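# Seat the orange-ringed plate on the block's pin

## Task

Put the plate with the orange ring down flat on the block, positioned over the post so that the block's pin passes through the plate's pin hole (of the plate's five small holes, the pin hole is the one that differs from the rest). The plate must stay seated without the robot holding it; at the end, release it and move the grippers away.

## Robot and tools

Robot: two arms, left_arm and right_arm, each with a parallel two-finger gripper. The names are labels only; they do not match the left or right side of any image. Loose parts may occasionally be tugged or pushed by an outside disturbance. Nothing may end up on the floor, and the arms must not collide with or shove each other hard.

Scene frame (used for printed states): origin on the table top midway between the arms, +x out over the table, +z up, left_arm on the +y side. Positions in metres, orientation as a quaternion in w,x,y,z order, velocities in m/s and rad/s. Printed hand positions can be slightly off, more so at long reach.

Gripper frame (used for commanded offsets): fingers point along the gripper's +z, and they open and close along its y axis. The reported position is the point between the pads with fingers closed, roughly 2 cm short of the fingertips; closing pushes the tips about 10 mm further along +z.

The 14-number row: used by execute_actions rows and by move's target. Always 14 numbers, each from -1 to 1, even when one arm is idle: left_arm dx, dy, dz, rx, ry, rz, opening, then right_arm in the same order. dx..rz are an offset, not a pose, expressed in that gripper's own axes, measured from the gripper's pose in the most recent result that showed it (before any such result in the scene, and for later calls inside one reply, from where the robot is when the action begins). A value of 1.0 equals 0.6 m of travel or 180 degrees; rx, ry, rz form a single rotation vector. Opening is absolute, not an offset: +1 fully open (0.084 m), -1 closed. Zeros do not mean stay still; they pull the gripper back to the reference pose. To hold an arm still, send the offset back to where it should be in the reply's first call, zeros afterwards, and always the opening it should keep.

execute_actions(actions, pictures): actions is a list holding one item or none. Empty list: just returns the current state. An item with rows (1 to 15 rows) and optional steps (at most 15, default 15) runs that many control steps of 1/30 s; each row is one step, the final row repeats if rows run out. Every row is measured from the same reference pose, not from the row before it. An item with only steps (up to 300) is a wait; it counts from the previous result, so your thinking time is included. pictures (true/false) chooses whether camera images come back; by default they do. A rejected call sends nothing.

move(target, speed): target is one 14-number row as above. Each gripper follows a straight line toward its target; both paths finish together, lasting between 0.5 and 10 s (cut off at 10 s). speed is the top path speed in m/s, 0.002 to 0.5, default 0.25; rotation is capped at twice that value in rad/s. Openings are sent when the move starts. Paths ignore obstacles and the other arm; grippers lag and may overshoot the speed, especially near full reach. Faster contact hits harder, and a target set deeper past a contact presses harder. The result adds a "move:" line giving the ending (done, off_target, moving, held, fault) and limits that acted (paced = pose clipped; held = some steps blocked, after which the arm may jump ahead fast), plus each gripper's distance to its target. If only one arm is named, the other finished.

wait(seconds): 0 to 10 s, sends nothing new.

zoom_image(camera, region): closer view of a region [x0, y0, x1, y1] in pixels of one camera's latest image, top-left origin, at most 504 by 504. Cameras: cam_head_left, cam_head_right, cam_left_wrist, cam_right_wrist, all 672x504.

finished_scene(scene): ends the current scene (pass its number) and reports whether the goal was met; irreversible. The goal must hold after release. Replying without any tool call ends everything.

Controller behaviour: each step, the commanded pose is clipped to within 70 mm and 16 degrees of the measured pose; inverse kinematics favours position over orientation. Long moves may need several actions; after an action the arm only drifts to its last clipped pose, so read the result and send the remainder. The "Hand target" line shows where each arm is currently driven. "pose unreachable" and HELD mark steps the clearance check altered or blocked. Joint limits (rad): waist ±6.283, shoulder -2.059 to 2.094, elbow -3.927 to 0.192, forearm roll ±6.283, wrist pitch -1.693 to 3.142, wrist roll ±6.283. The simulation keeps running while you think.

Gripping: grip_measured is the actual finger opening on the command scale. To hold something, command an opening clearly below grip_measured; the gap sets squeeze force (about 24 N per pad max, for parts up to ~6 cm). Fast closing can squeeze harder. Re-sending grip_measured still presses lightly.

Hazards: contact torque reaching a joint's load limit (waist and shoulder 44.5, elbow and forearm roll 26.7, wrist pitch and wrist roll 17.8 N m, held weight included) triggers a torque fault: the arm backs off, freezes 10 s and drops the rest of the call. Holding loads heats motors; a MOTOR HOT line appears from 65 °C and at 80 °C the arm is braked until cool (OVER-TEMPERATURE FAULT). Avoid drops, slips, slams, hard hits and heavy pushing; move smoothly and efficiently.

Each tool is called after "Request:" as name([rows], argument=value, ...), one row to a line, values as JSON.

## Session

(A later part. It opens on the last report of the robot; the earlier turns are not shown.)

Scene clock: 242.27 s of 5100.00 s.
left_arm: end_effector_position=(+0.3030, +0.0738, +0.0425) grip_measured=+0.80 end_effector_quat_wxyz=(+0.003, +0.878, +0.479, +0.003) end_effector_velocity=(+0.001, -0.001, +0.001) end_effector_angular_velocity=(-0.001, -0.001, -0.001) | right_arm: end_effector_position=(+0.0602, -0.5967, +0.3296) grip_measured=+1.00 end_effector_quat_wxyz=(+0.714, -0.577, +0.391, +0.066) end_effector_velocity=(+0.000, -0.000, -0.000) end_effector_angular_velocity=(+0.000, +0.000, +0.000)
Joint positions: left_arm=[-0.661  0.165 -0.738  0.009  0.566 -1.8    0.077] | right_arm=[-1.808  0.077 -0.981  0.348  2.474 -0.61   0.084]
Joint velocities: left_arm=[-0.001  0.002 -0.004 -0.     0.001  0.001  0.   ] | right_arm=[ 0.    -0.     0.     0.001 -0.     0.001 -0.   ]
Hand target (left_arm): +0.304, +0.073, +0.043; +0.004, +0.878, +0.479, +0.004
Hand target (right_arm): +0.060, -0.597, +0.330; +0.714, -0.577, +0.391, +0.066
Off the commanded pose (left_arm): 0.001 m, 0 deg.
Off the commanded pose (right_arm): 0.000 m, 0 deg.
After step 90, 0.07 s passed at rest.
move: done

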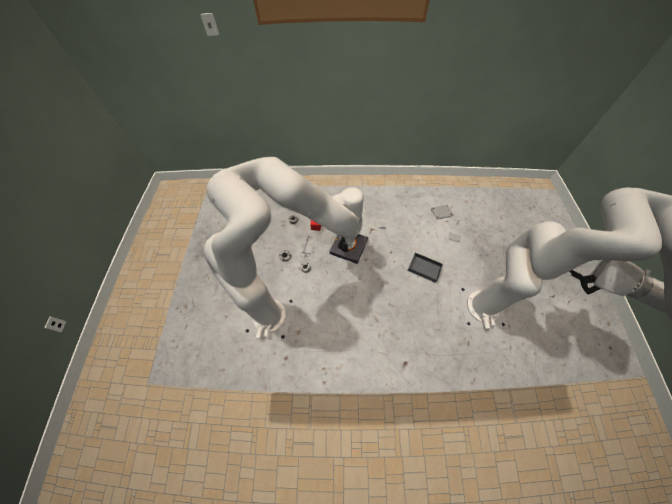

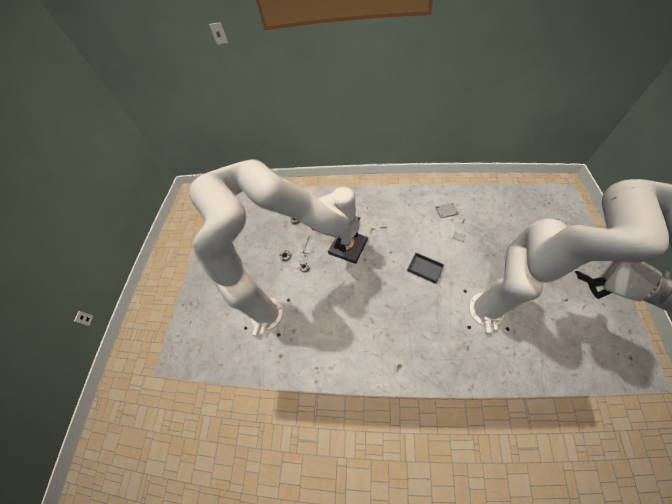

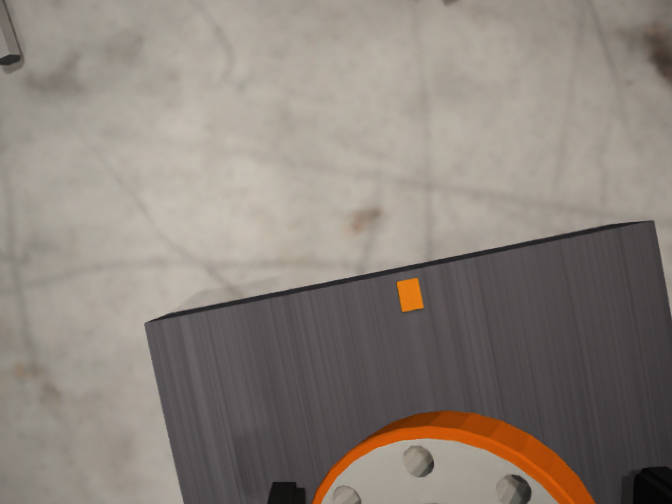

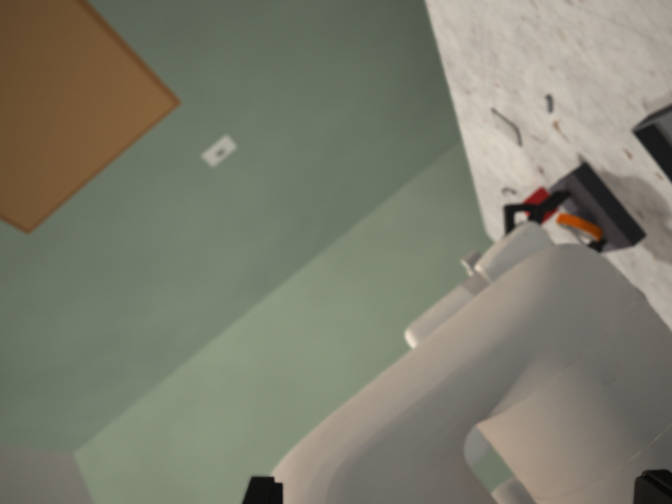

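Request:
move(target=[0,-0.0115,0,0,0,0,0.8, 0,0,0,0,0,0,1], speed=0.03)

Request:
move(target=[0,0,0,0,0,0,-0.6, 0,0,0,0,0,0,1], speed=0.03)

Request:
zoom_image(camera="cam_right_wrist", region=[520, 170, 640, 260])

Scene clock: 255.53 s of 5100.00 s.
left_arm: end_effector_position=(+0.2973, +0.0774, +0.0425) grip_measured=+0.80 end_effector_quat_wxyz=(+0.003, +0.878, +0.479, +0.003) end_effector_velocity=(-0.002, +0.000, -0.000) end_effector_angular_velocity=(+0.001, -0.000, -0.004) | right_arm: end_effector_position=(+0.0602, -0.5967, +0.3296) grip_measured=+1.00 end_effector_quat_wxyz=(+0.714, -0.577, +0.391, +0.066) end_effector_velocity=(+0.000, -0.000, +0.000) end_effector_angular_velocity=(+0.000, -0.001, -0.001)
Joint positions: left_arm=[-0.664  0.147 -0.714  0.009  0.558 -1.803  0.077] | right_arm=[-1.808  0.077 -0.981  0.348  2.474 -0.61   0.084]
Joint velocities: left_arm=[-0.003 -0.003  0.005  0.001 -0.001  0.     0.   ] | right_arm=[-0.     0.    -0.     0.002  0.     0.001  0.   ]
Hand target (left_arm): +0.297, +0.078, +0.042; +0.003, +0.878, +0.479, +0.003
Hand target (right_arm): +0.060, -0.597, +0.330; +0.714, -0.577, +0.391, +0.066
Off the commanded pose (left_arm): 0.000 m, 0 deg.
Off the commanded pose (right_arm): 0.000 m, 0 deg.
After step 100, 9.23 s passed at rest.
move: done

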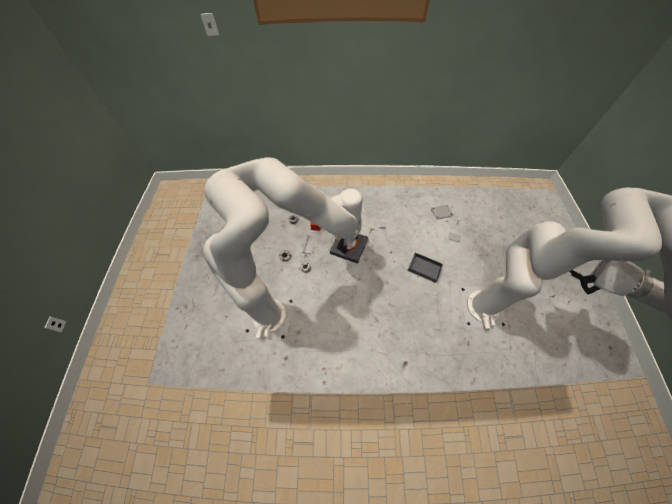

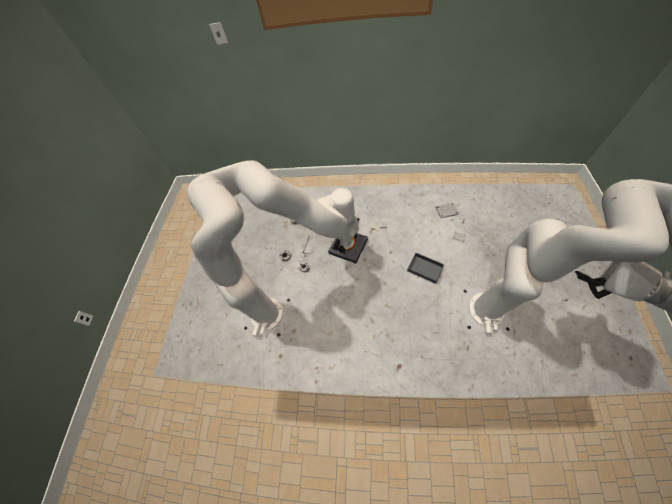

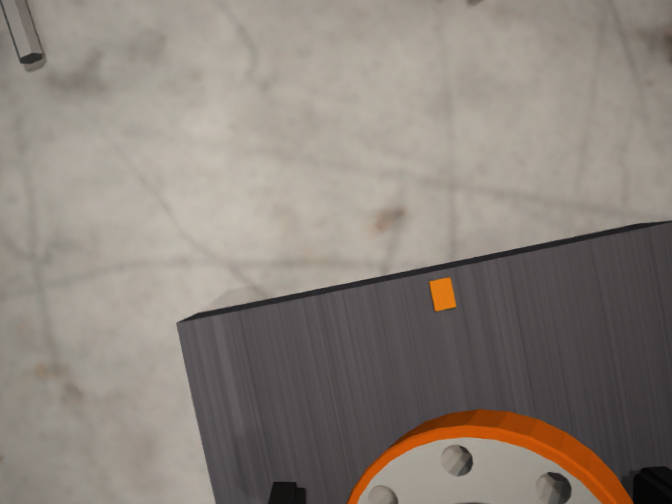

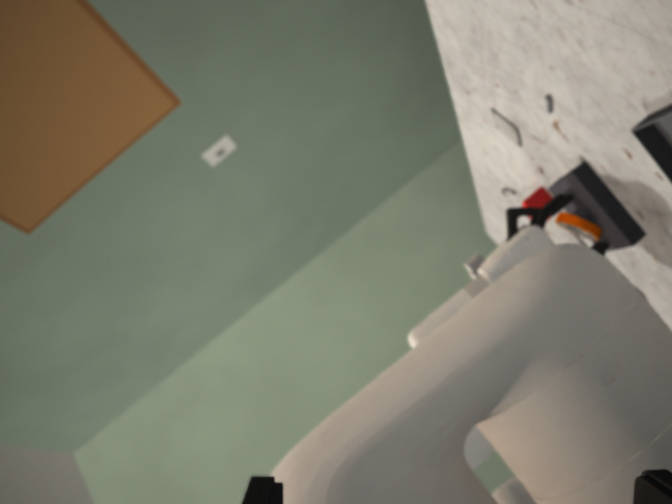

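Scene clock: 256.03 s of 5100.00 s.
left_arm: end_effector_position=(+0.2974, +0.0773, +0.0426) grip_measured=+0.41 end_effector_quat_wxyz=(+0.004, +0.878, +0.479, +0.003) end_effector_velocity=(+0.000, +0.000, -0.000) end_effector_angular_velocity=(+0.001, -0.000, -0.001) | right_arm: end_effector_position=(+0.0602, -0.5967, +0.3296) grip_measured=+1.00 end_effector_quat_wxyz=(+0.714, -0.577, +0.391, +0.066) end_effector_velocity=(-0.000, +0.000, -0.000) end_effector_angular_velocity=(-0.000, +0.001, -0.000)
Joint positions: left_arm=[-0.664  0.147 -0.714  0.009  0.558 -1.803  0.061] | right_arm=[-1.808  0.077 -0.981  0.348  2.474 -0.61   0.084]
Joint velocities: left_arm=[ 0.     0.001  0.     0.001 -0.001  0.     0.   ] | right_arm=[-0.001  0.    -0.    -0.001 -0.     0.    -0.   ]
Hand target (left_arm): +0.297, +0.077, +0.042; +0.003, +0.878, +0.479, +0.003
Hand target (right_arm): +0.060, -0.597, +0.330; +0.714, -0.577, +0.391, +0.066
Off the commanded pose (left_arm): 0.000 m, 0 deg.
Off the commanded pose (right_arm): 0.000 m, 0 deg.
move: done

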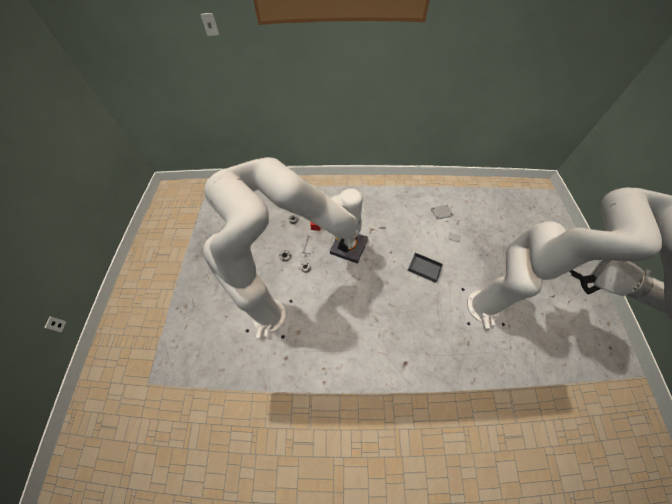

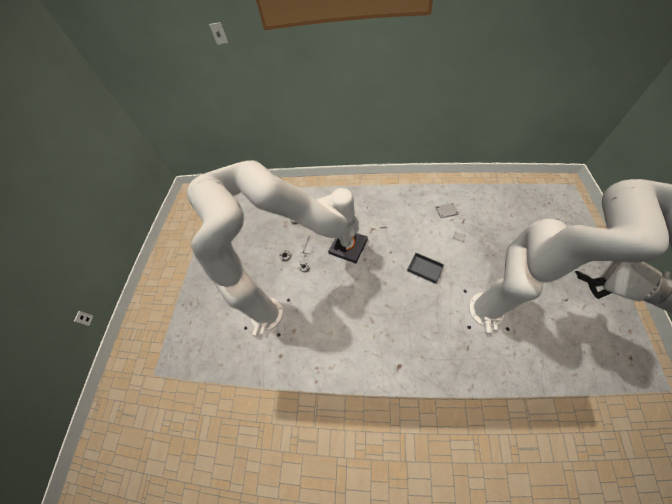

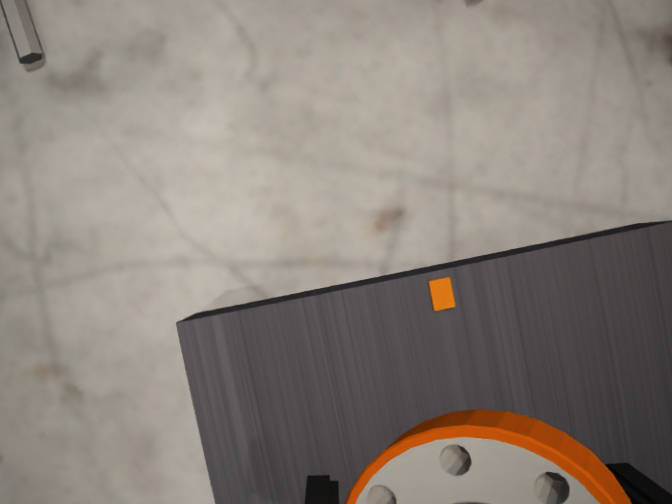

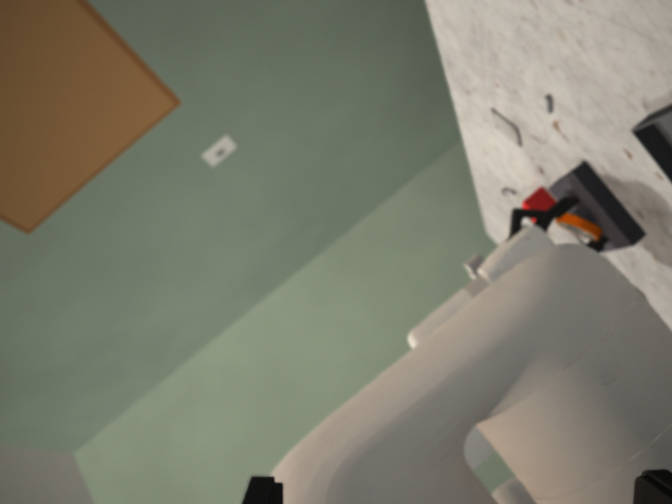

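Region (520, 170, 640, 260) of cam_right_wrist's 672x504 image, scaled by 4.200, with more detail than that image has; it fills the top 378 rows of this view, and the rest is white.

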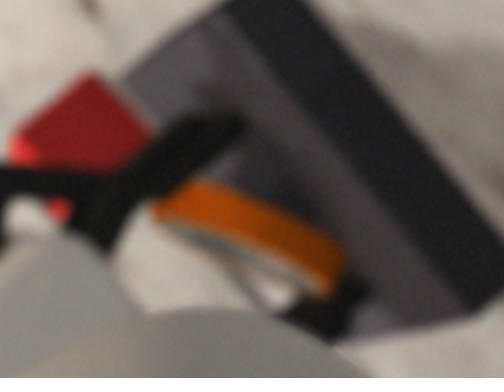

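Request:
move(target=[0,0,-0.07,0,0,0,-0.6, 0,0,0,0,0,0,1], speed=0.08)

Request:
move(target=[-0.1857,0.1345,0.03,0,0,0,-0.6, 0,0,0,0,0,0,1], speed=0.2)

Request:
move(target=[0,0,0.07,0,0,0,-0.6, 0,0,0,0,0,0,1], speed=0.06)

Request:
move(target=[0,0,0,0,0,0,0.8, 0,0,0,0,0,0,1], speed=0.03)

Scene clock: 261.47 s of 5100.00 s.
left_arm: end_effector_position=(+0.2968, +0.0776, +0.0840) grip_measured=+0.41 end_effector_quat_wxyz=(+0.003, +0.878, +0.479, +0.003) end_effector_velocity=(-0.000, -0.001, +0.002) end_effector_angular_velocity=(-0.001, -0.000, -0.000) | right_arm: end_effector_position=(+0.0602, -0.5967, +0.3296) grip_measured=+1.00 end_effector_quat_wxyz=(+0.714, -0.577, +0.391, +0.066) end_effector_velocity=(+0.000, -0.000, +0.000) end_effector_angular_velocity=(+0.001, -0.002, +0.000)
Joint positions: left_arm=[-0.665  0.041 -0.733  0.007  0.684 -1.802  0.061] | right_arm=[-1.808  0.077 -0.981  0.348  2.474 -0.61   0.084]
Joint velocities: left_arm=[-0.001 -0.004 -0.004 -0.001  0.006 -0.     0.   ] | right_arm=[ 0.001  0.    -0.     0.002  0.002  0.    -0.   ]
Hand target (left_arm): +0.297, +0.077, +0.084; +0.004, +0.878, +0.479, +0.003
Hand target (right_arm): +0.060, -0.597, +0.330; +0.714, -0.577, +0.391, +0.066
Off the commanded pose (left_arm): 0.001 m, 0 deg.
Off the commanded pose (right_arm): 0.000 m, 0 deg.
After step 90, 1.53 s passed at rest.
move: done

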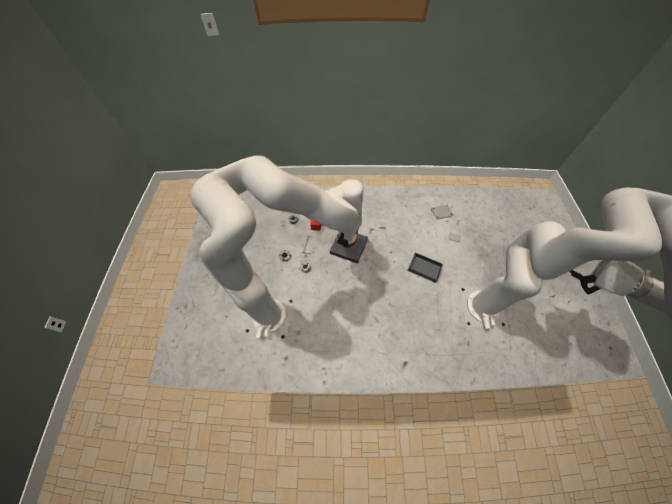

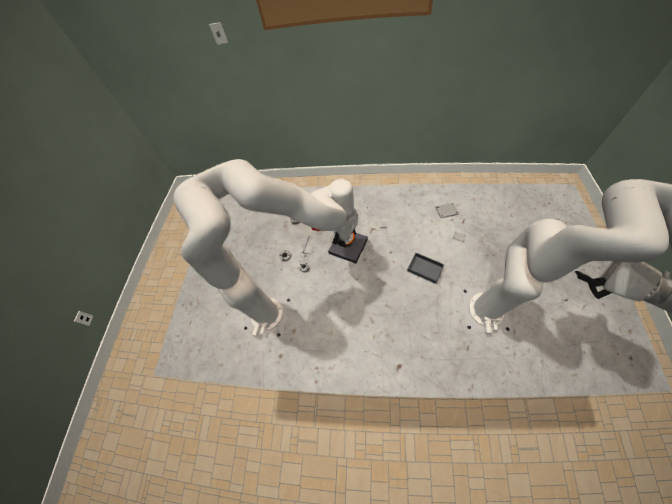

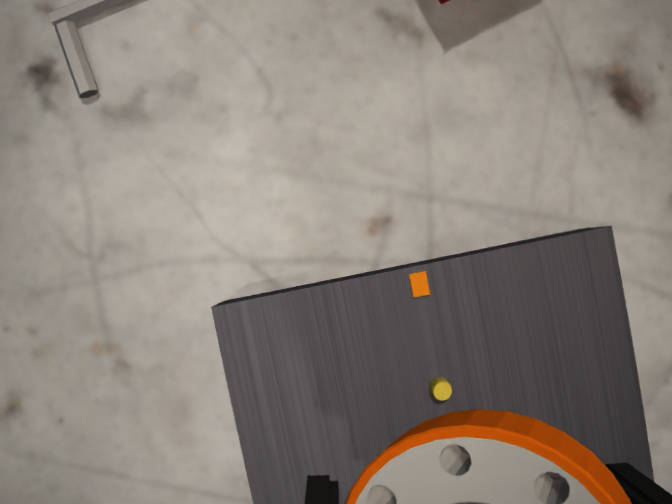

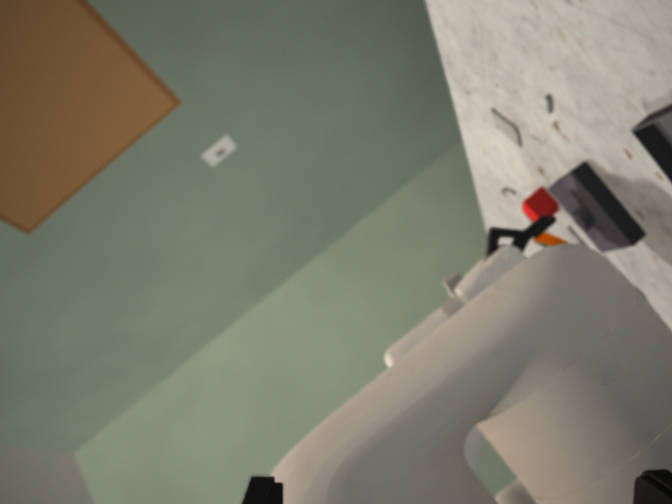

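Scene clock: 262.70 s of 5100.00 s.
left_arm: end_effector_position=(+0.3049, -0.0594, +0.0667) grip_measured=+0.41 end_effector_quat_wxyz=(+0.003, +0.878, +0.479, +0.003) end_effector_velocity=(-0.000, -0.003, +0.000) end_effector_angular_velocity=(-0.001, -0.001, -0.002) | right_arm: end_effector_position=(+0.0602, -0.5967, +0.3296) grip_measured=+1.00 end_effector_quat_wxyz=(+0.714, -0.577, +0.391, +0.066) end_effector_velocity=(+0.000, -0.000, +0.000) end_effector_angular_velocity=(-0.001, -0.001, -0.001)
Joint positions: left_arm=[-0.835  0.4   -1.175  0.008  0.768 -1.973  0.061] | right_arm=[-1.808  0.077 -0.981  0.348  2.474 -0.61   0.084]
Joint velocities: left_arm=[-0.003  0.005 -0.009  0.     0.003 -0.001 -0.   ] | right_arm=[-0.     0.    -0.001  0.001  0.    -0.     0.   ]
Hand target (left_arm): +0.305, -0.060, +0.067; +0.003, +0.878, +0.479, +0.003
Hand target (right_arm): +0.060, -0.597, +0.330; +0.714, -0.577, +0.391, +0.066
Off the commanded pose (left_arm): 0.001 m, 0 deg.
Off the commanded pose (right_arm): 0.000 m, 0 deg.
move: done

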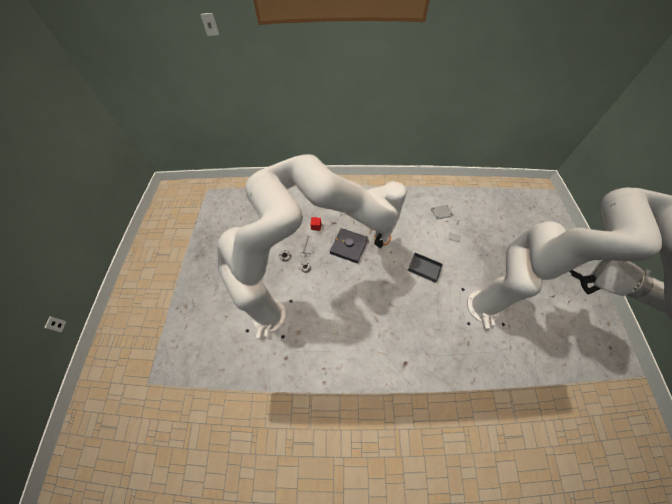

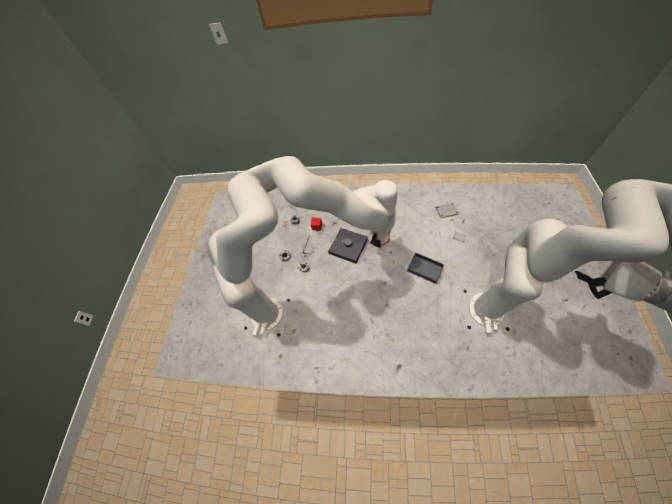

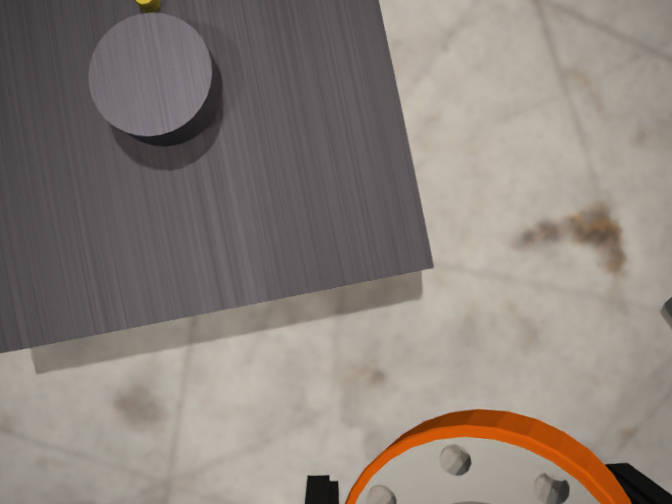

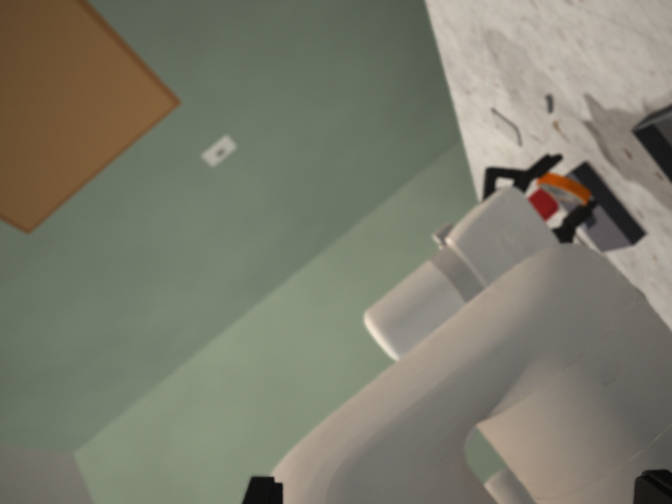

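Scene clock: 263.73 s of 5100.00 s.
left_arm: end_effector_position=(+0.3055, -0.0597, +0.0252) grip_measured=+0.41 end_effector_quat_wxyz=(+0.004, +0.878, +0.479, +0.003) end_effector_velocity=(+0.001, -0.000, -0.001) end_effector_angular_velocity=(-0.001, -0.001, -0.000) | right_arm: end_effector_position=(+0.0602, -0.5967, +0.3296) grip_measured=+1.00 end_effector_quat_wxyz=(+0.714, -0.577, +0.391, +0.066) end_effector_velocity=(+0.000, +0.000, +0.000) end_effector_angular_velocity=(-0.000, -0.000, +0.001)
Joint positions: left_arm=[-0.834  0.485 -1.164  0.01   0.672 -1.974  0.061] | right_arm=[-1.808  0.077 -0.981  0.348  2.474 -0.61   0.084]
Joint velocities: left_arm=[ 0.001  0.004 -0.001  0.001 -0.005  0.    -0.   ] | right_arm=[ 0.001 -0.    -0.    -0.     0.    -0.    -0.   ]
Hand target (left_arm): +0.305, -0.060, +0.025; +0.003, +0.878, +0.479, +0.003
Hand target (right_arm): +0.060, -0.597, +0.330; +0.714, -0.577, +0.391, +0.066
Off the commanded pose (left_arm): 0.001 m, 0 deg.
Off the commanded pose (right_arm): 0.000 m, 0 deg.
move: done

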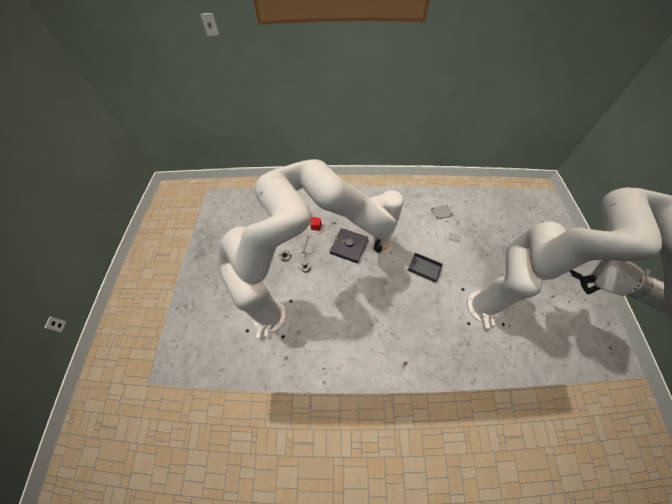

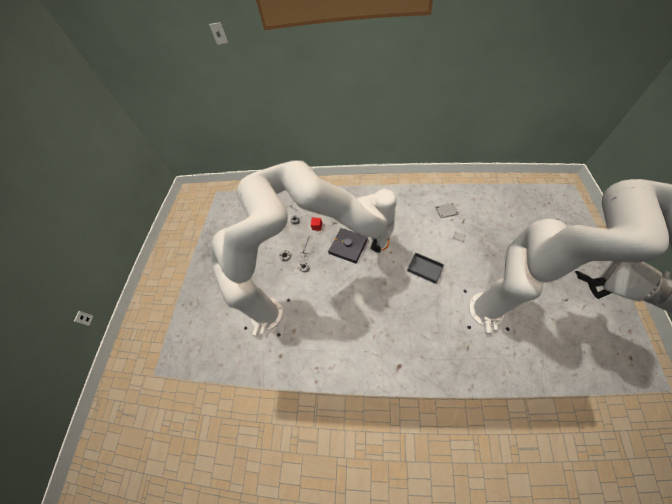

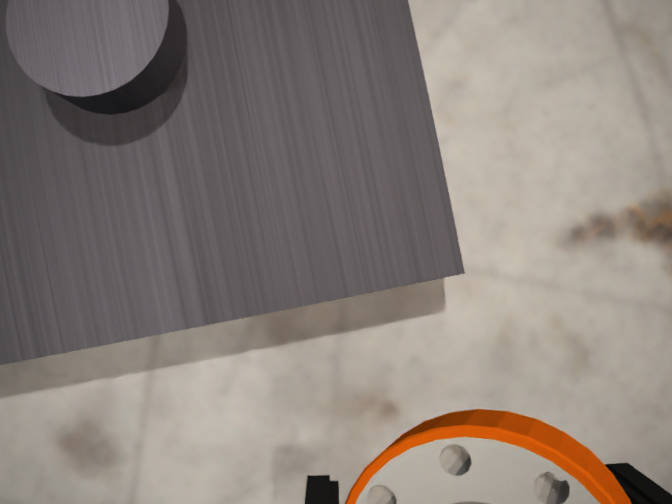

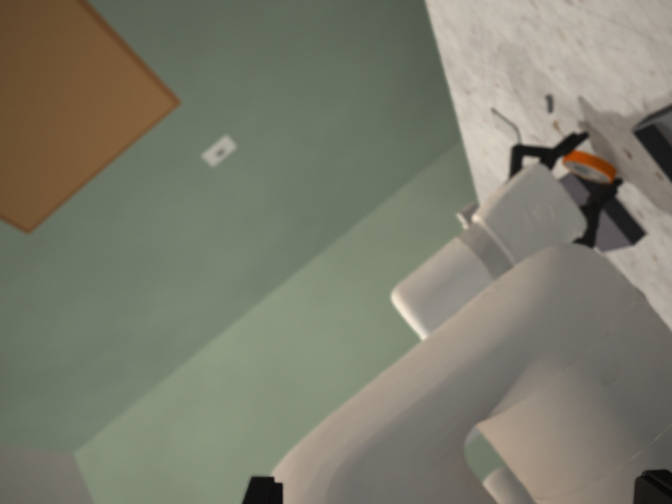

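Scene clock: 264.23 s of 5100.00 s.
left_arm: end_effector_position=(+0.3055, -0.0598, +0.0253) grip_measured=+0.80 end_effector_quat_wxyz=(+0.004, +0.878, +0.479, +0.003) end_effector_velocity=(-0.001, +0.001, -0.000) end_effector_angular_velocity=(+0.002, +0.001, -0.000) | right_arm: end_effector_position=(+0.0602, -0.5967, +0.3296) grip_measured=+1.00 end_effector_quat_wxyz=(+0.714, -0.577, +0.391, +0.066) end_effector_velocity=(+0.000, -0.000, +0.000) end_effector_angular_velocity=(-0.000, -0.002, -0.002)
Joint positions: left_arm=[-0.834  0.485 -1.164  0.01   0.672 -1.974  0.077] | right_arm=[-1.808  0.077 -0.981  0.348  2.474 -0.61   0.084]
Joint velocities: left_arm=[-0.    -0.     0.001  0.     0.001 -0.     0.   ] | right_arm=[-0.001  0.     0.     0.002  0.    -0.     0.   ]
Hand target (left_arm): +0.305, -0.060, +0.025; +0.004, +0.878, +0.479, +0.003
Hand target (right_arm): +0.060, -0.597, +0.330; +0.714, -0.577, +0.391, +0.066
Off the commanded pose (left_arm): 0.000 m, 0 deg.
Off the commanded pose (right_arm): 0.000 m, 0 deg.
move: done

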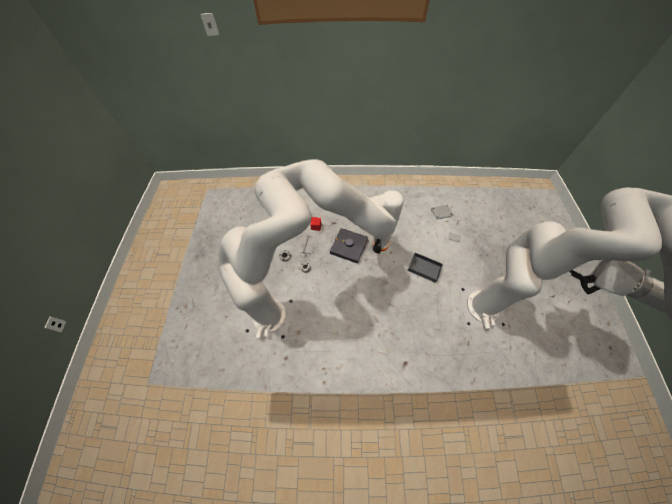

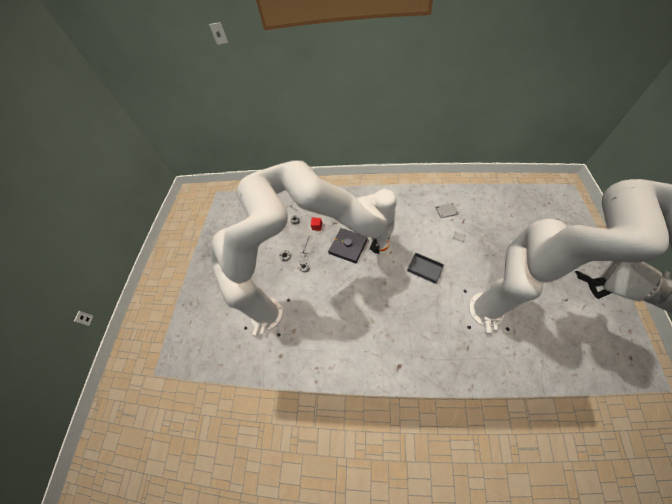

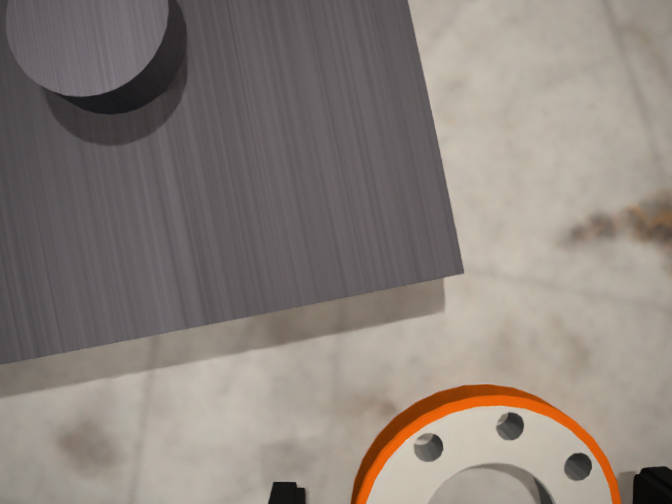

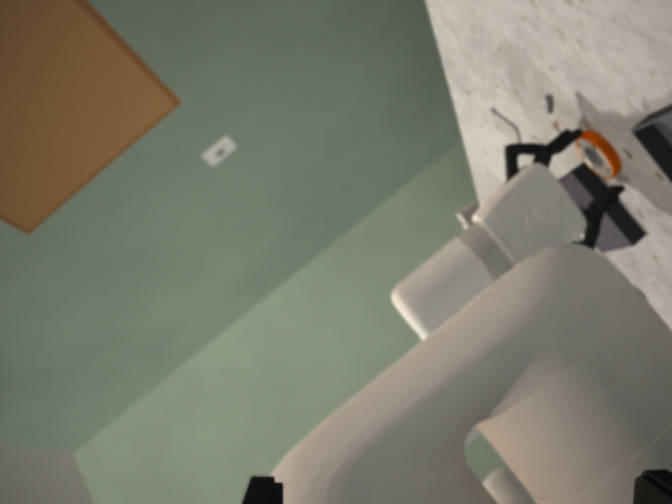

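Request:
move(target=[0.003,0.003,0.0088,0,0,0,0.8, 0,0,0,0,0,0,1], speed=0.02)

Request:
move(target=[0,0,0,0,0,0,-0.6, 0,0,0,0,0,0,1], speed=0.02)

Request:
zoom_image(camera="cam_left_wrist", region=[370, 354, 620, 504])

Scene clock: 267.17 s of 5100.00 s.
left_arm: end_effector_position=(+0.3080, -0.0592, +0.0201) grip_measured=+0.80 end_effector_quat_wxyz=(+0.004, +0.878, +0.479, +0.003) end_effector_velocity=(+0.001, -0.001, -0.000) end_effector_angular_velocity=(-0.002, -0.002, +0.000) | right_arm: end_effector_position=(+0.0602, -0.5967, +0.3296) grip_measured=+1.00 end_effector_quat_wxyz=(+0.714, -0.577, +0.391, +0.066) end_effector_velocity=(-0.000, -0.000, -0.000) end_effector_angular_velocity=(-0.000, -0.001, -0.003)
Joint positions: left_arm=[-0.83   0.498 -1.168  0.01   0.662 -1.969  0.077] | right_arm=[-1.808  0.077 -0.981  0.348  2.474 -0.61   0.084]
Joint velocities: left_arm=[ 0.001  0.002 -0.002  0.001 -0.003 -0.     0.   ] | right_arm=[-0.002  0.     0.     0.001 -0.    -0.    -0.   ]
Hand target (left_arm): +0.308, -0.059, +0.020; +0.004, +0.878, +0.479, +0.003
Hand target (right_arm): +0.060, -0.597, +0.330; +0.714, -0.577, +0.391, +0.066
Off the commanded pose (left_arm): 0.000 m, 0 deg.
Off the commanded pose (right_arm): 0.000 m, 0 deg.
move: done

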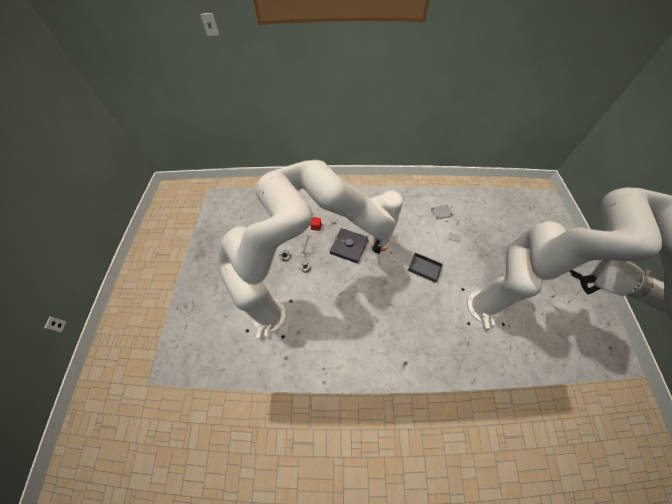

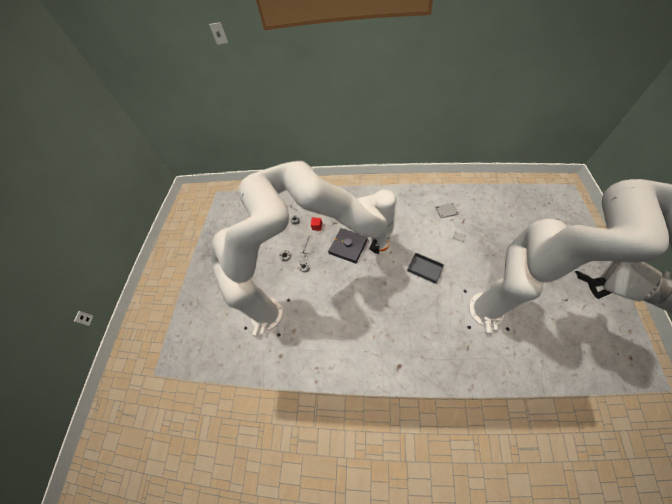

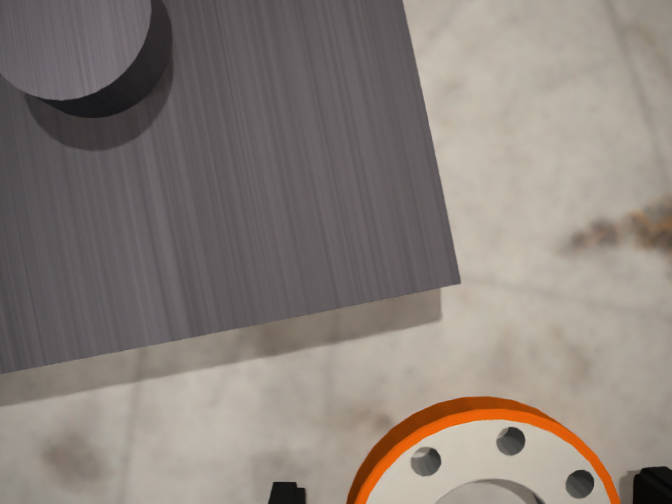

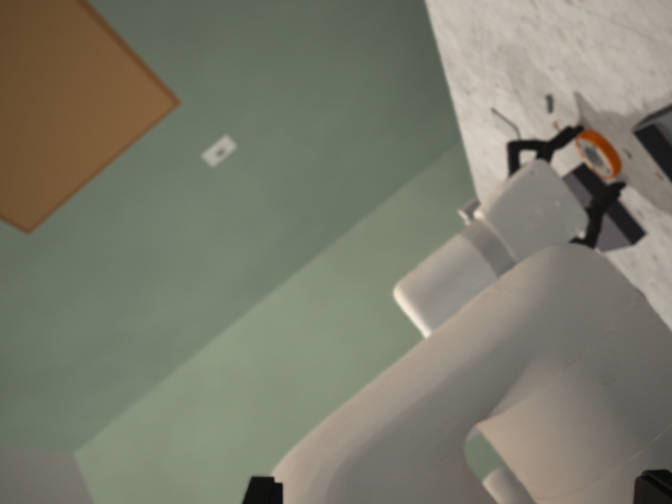

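Scene clock: 267.67 s of 5100.00 s.
left_arm: end_effector_position=(+0.3081, -0.0594, +0.0203) grip_measured=+0.45 end_effector_quat_wxyz=(+0.004, +0.878, +0.479, +0.003) end_effector_velocity=(+0.000, -0.001, +0.001) end_effector_angular_velocity=(-0.002, -0.001, -0.000) | right_arm: end_effector_position=(+0.0602, -0.5967, +0.3296) grip_measured=+1.00 end_effector_quat_wxyz=(+0.714, -0.577, +0.391, +0.066) end_effector_velocity=(-0.000, +0.000, -0.000) end_effector_angular_velocity=(+0.001, +0.002, -0.001)
Joint positions: left_arm=[-0.83   0.498 -1.169  0.01   0.662 -1.969  0.063] | right_arm=[-1.808  0.077 -0.981  0.348  2.474 -0.61   0.084]
Joint velocities: left_arm=[-0.001 -0.001 -0.001 -0.001 -0.001 -0.     0.   ] | right_arm=[-0.001  0.     0.001 -0.001 -0.001  0.001 -0.   ]
Hand target (left_arm): +0.308, -0.059, +0.020; +0.004, +0.878, +0.479, +0.003
Hand target (right_arm): +0.060, -0.597, +0.330; +0.714, -0.577, +0.391, +0.066
Off the commanded pose (left_arm): 0.000 m, 0 deg.
Off the commanded pose (right_arm): 0.000 m, 0 deg.
move: done

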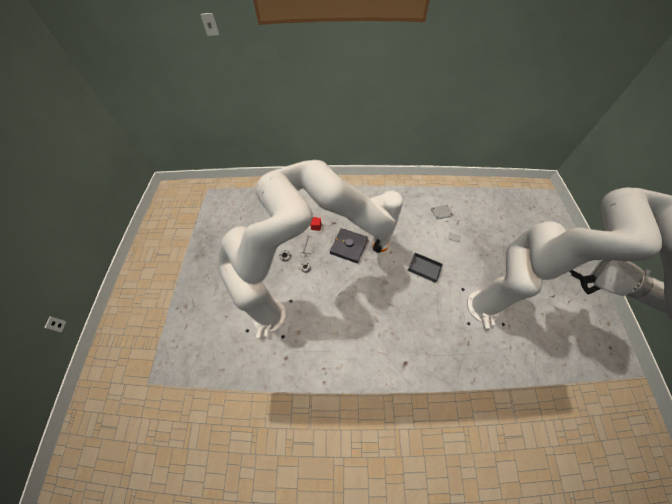

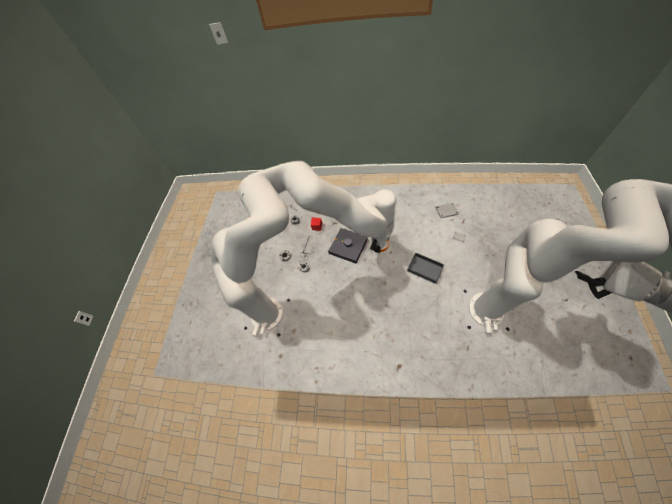

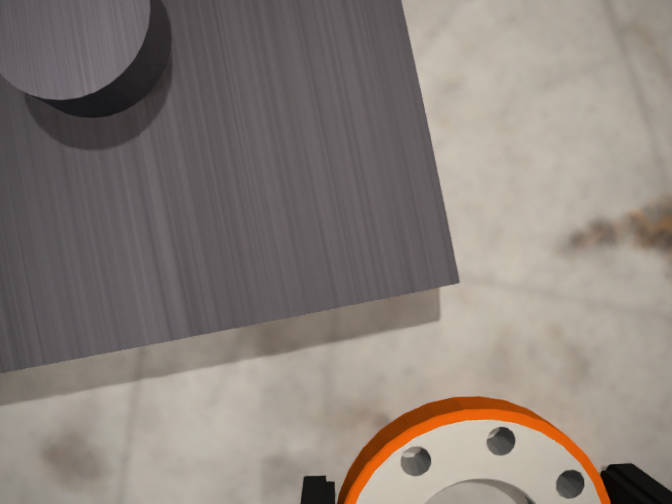

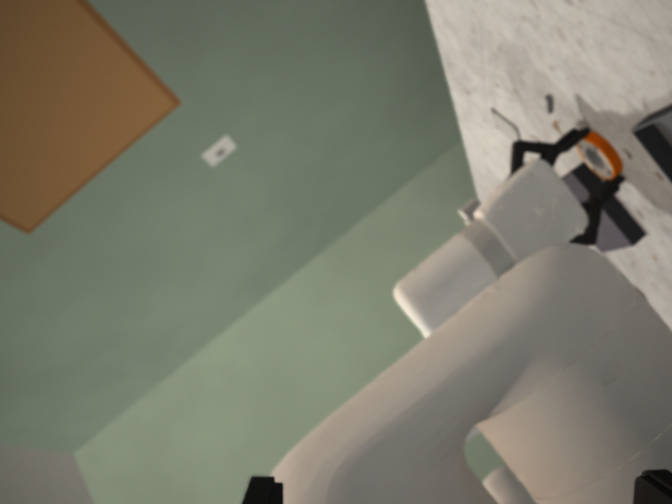

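Region (370, 354, 620, 504) of cam_left_wrist's 672x504 image, scaled by 2.016, with more detail than that image has; it fills the top 302 rows of this view, and the rest is white.

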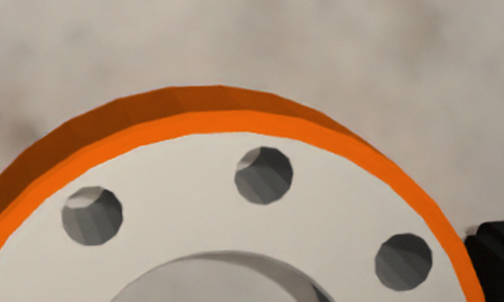

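Request:
execute_actions(actions=[])

Scene clock: 282.90 s of 5100.00 s.
left_arm: end_effector_position=(+0.3080, -0.0593, +0.0201) grip_measured=+0.45 end_effector_quat_wxyz=(+0.004, +0.878, +0.479, +0.003) end_effector_velocity=(+0.000, -0.000, +0.000) end_effector_angular_velocity=(-0.000, -0.001, -0.000) | right_arm: end_effector_position=(+0.0602, -0.5967, +0.3296) grip_measured=+1.00 end_effector_quat_wxyz=(+0.714, -0.577, +0.391, +0.066) end_effector_velocity=(-0.000, -0.000, -0.000) end_effector_angular_velocity=(-0.001, +0.000, +0.001)
Joint positions: left_arm=[-0.83   0.498 -1.168  0.01   0.662 -1.969  0.063] | right_arm=[-1.808  0.077 -0.981  0.348  2.474 -0.61   0.084]
Joint velocities: left_arm=[ 0.    -0.    -0.001  0.001  0.     0.    -0.   ] | right_arm=[ 0.    -0.    -0.001 -0.    -0.    -0.     0.   ]
Hand target (left_arm): +0.308, -0.059, +0.020; +0.004, +0.878, +0.479, +0.003
Hand target (right_arm): +0.060, -0.597, +0.330; +0.714, -0.577, +0.391, +0.066
Off the commanded pose (left_arm): 0.000 m, 0 deg.
Off the commanded pose (right_arm): 0.000 m, 0 deg.
Steps of this call (steps 1 to 90: nothing new was sent; then 12.23 s passed at rest). Readings (end_effector_position):
1: left_arm (+0.3081, -0.0594, +0.0203) | right_arm (+0.0602, -0.5967, +0.3296)
2: left_arm (+0.3081, -0.0594, +0.0203) | right_arm (+0.0602, -0.5967, +0.3296)
4: left_arm (+0.3081, -0.0594, +0.0202) | right_arm (+0.0602, -0.5967, +0.3296)
8: left_arm (+0.3081, -0.0594, +0.0202) | right_arm (+0.0602, -0.5967, +0.3296)
90: the state above

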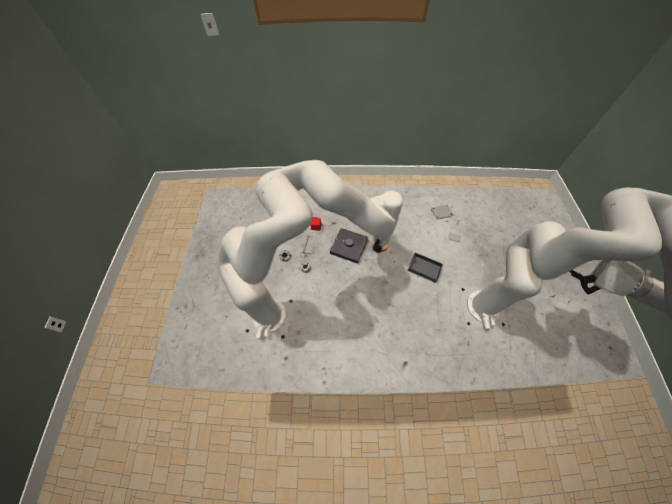

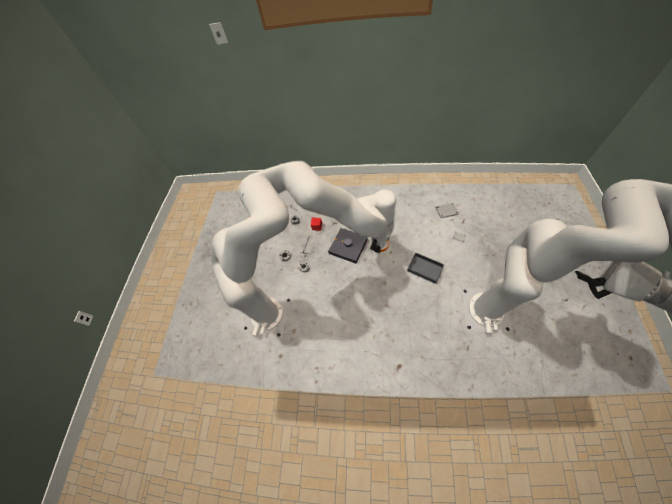

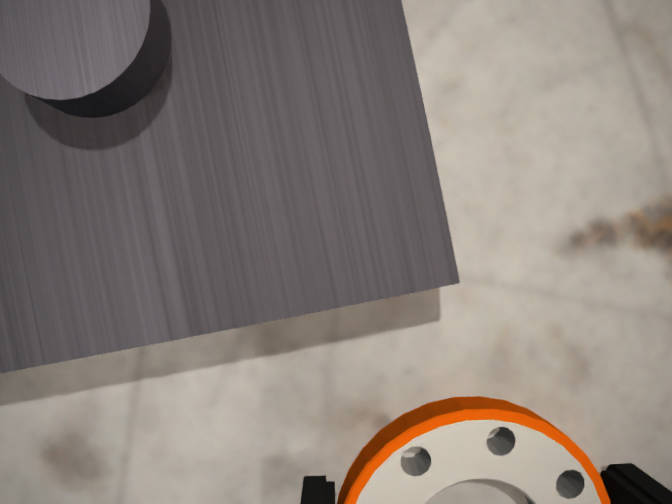

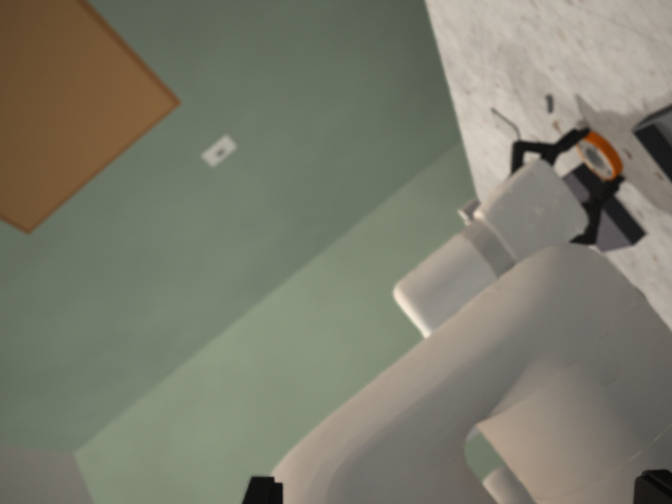

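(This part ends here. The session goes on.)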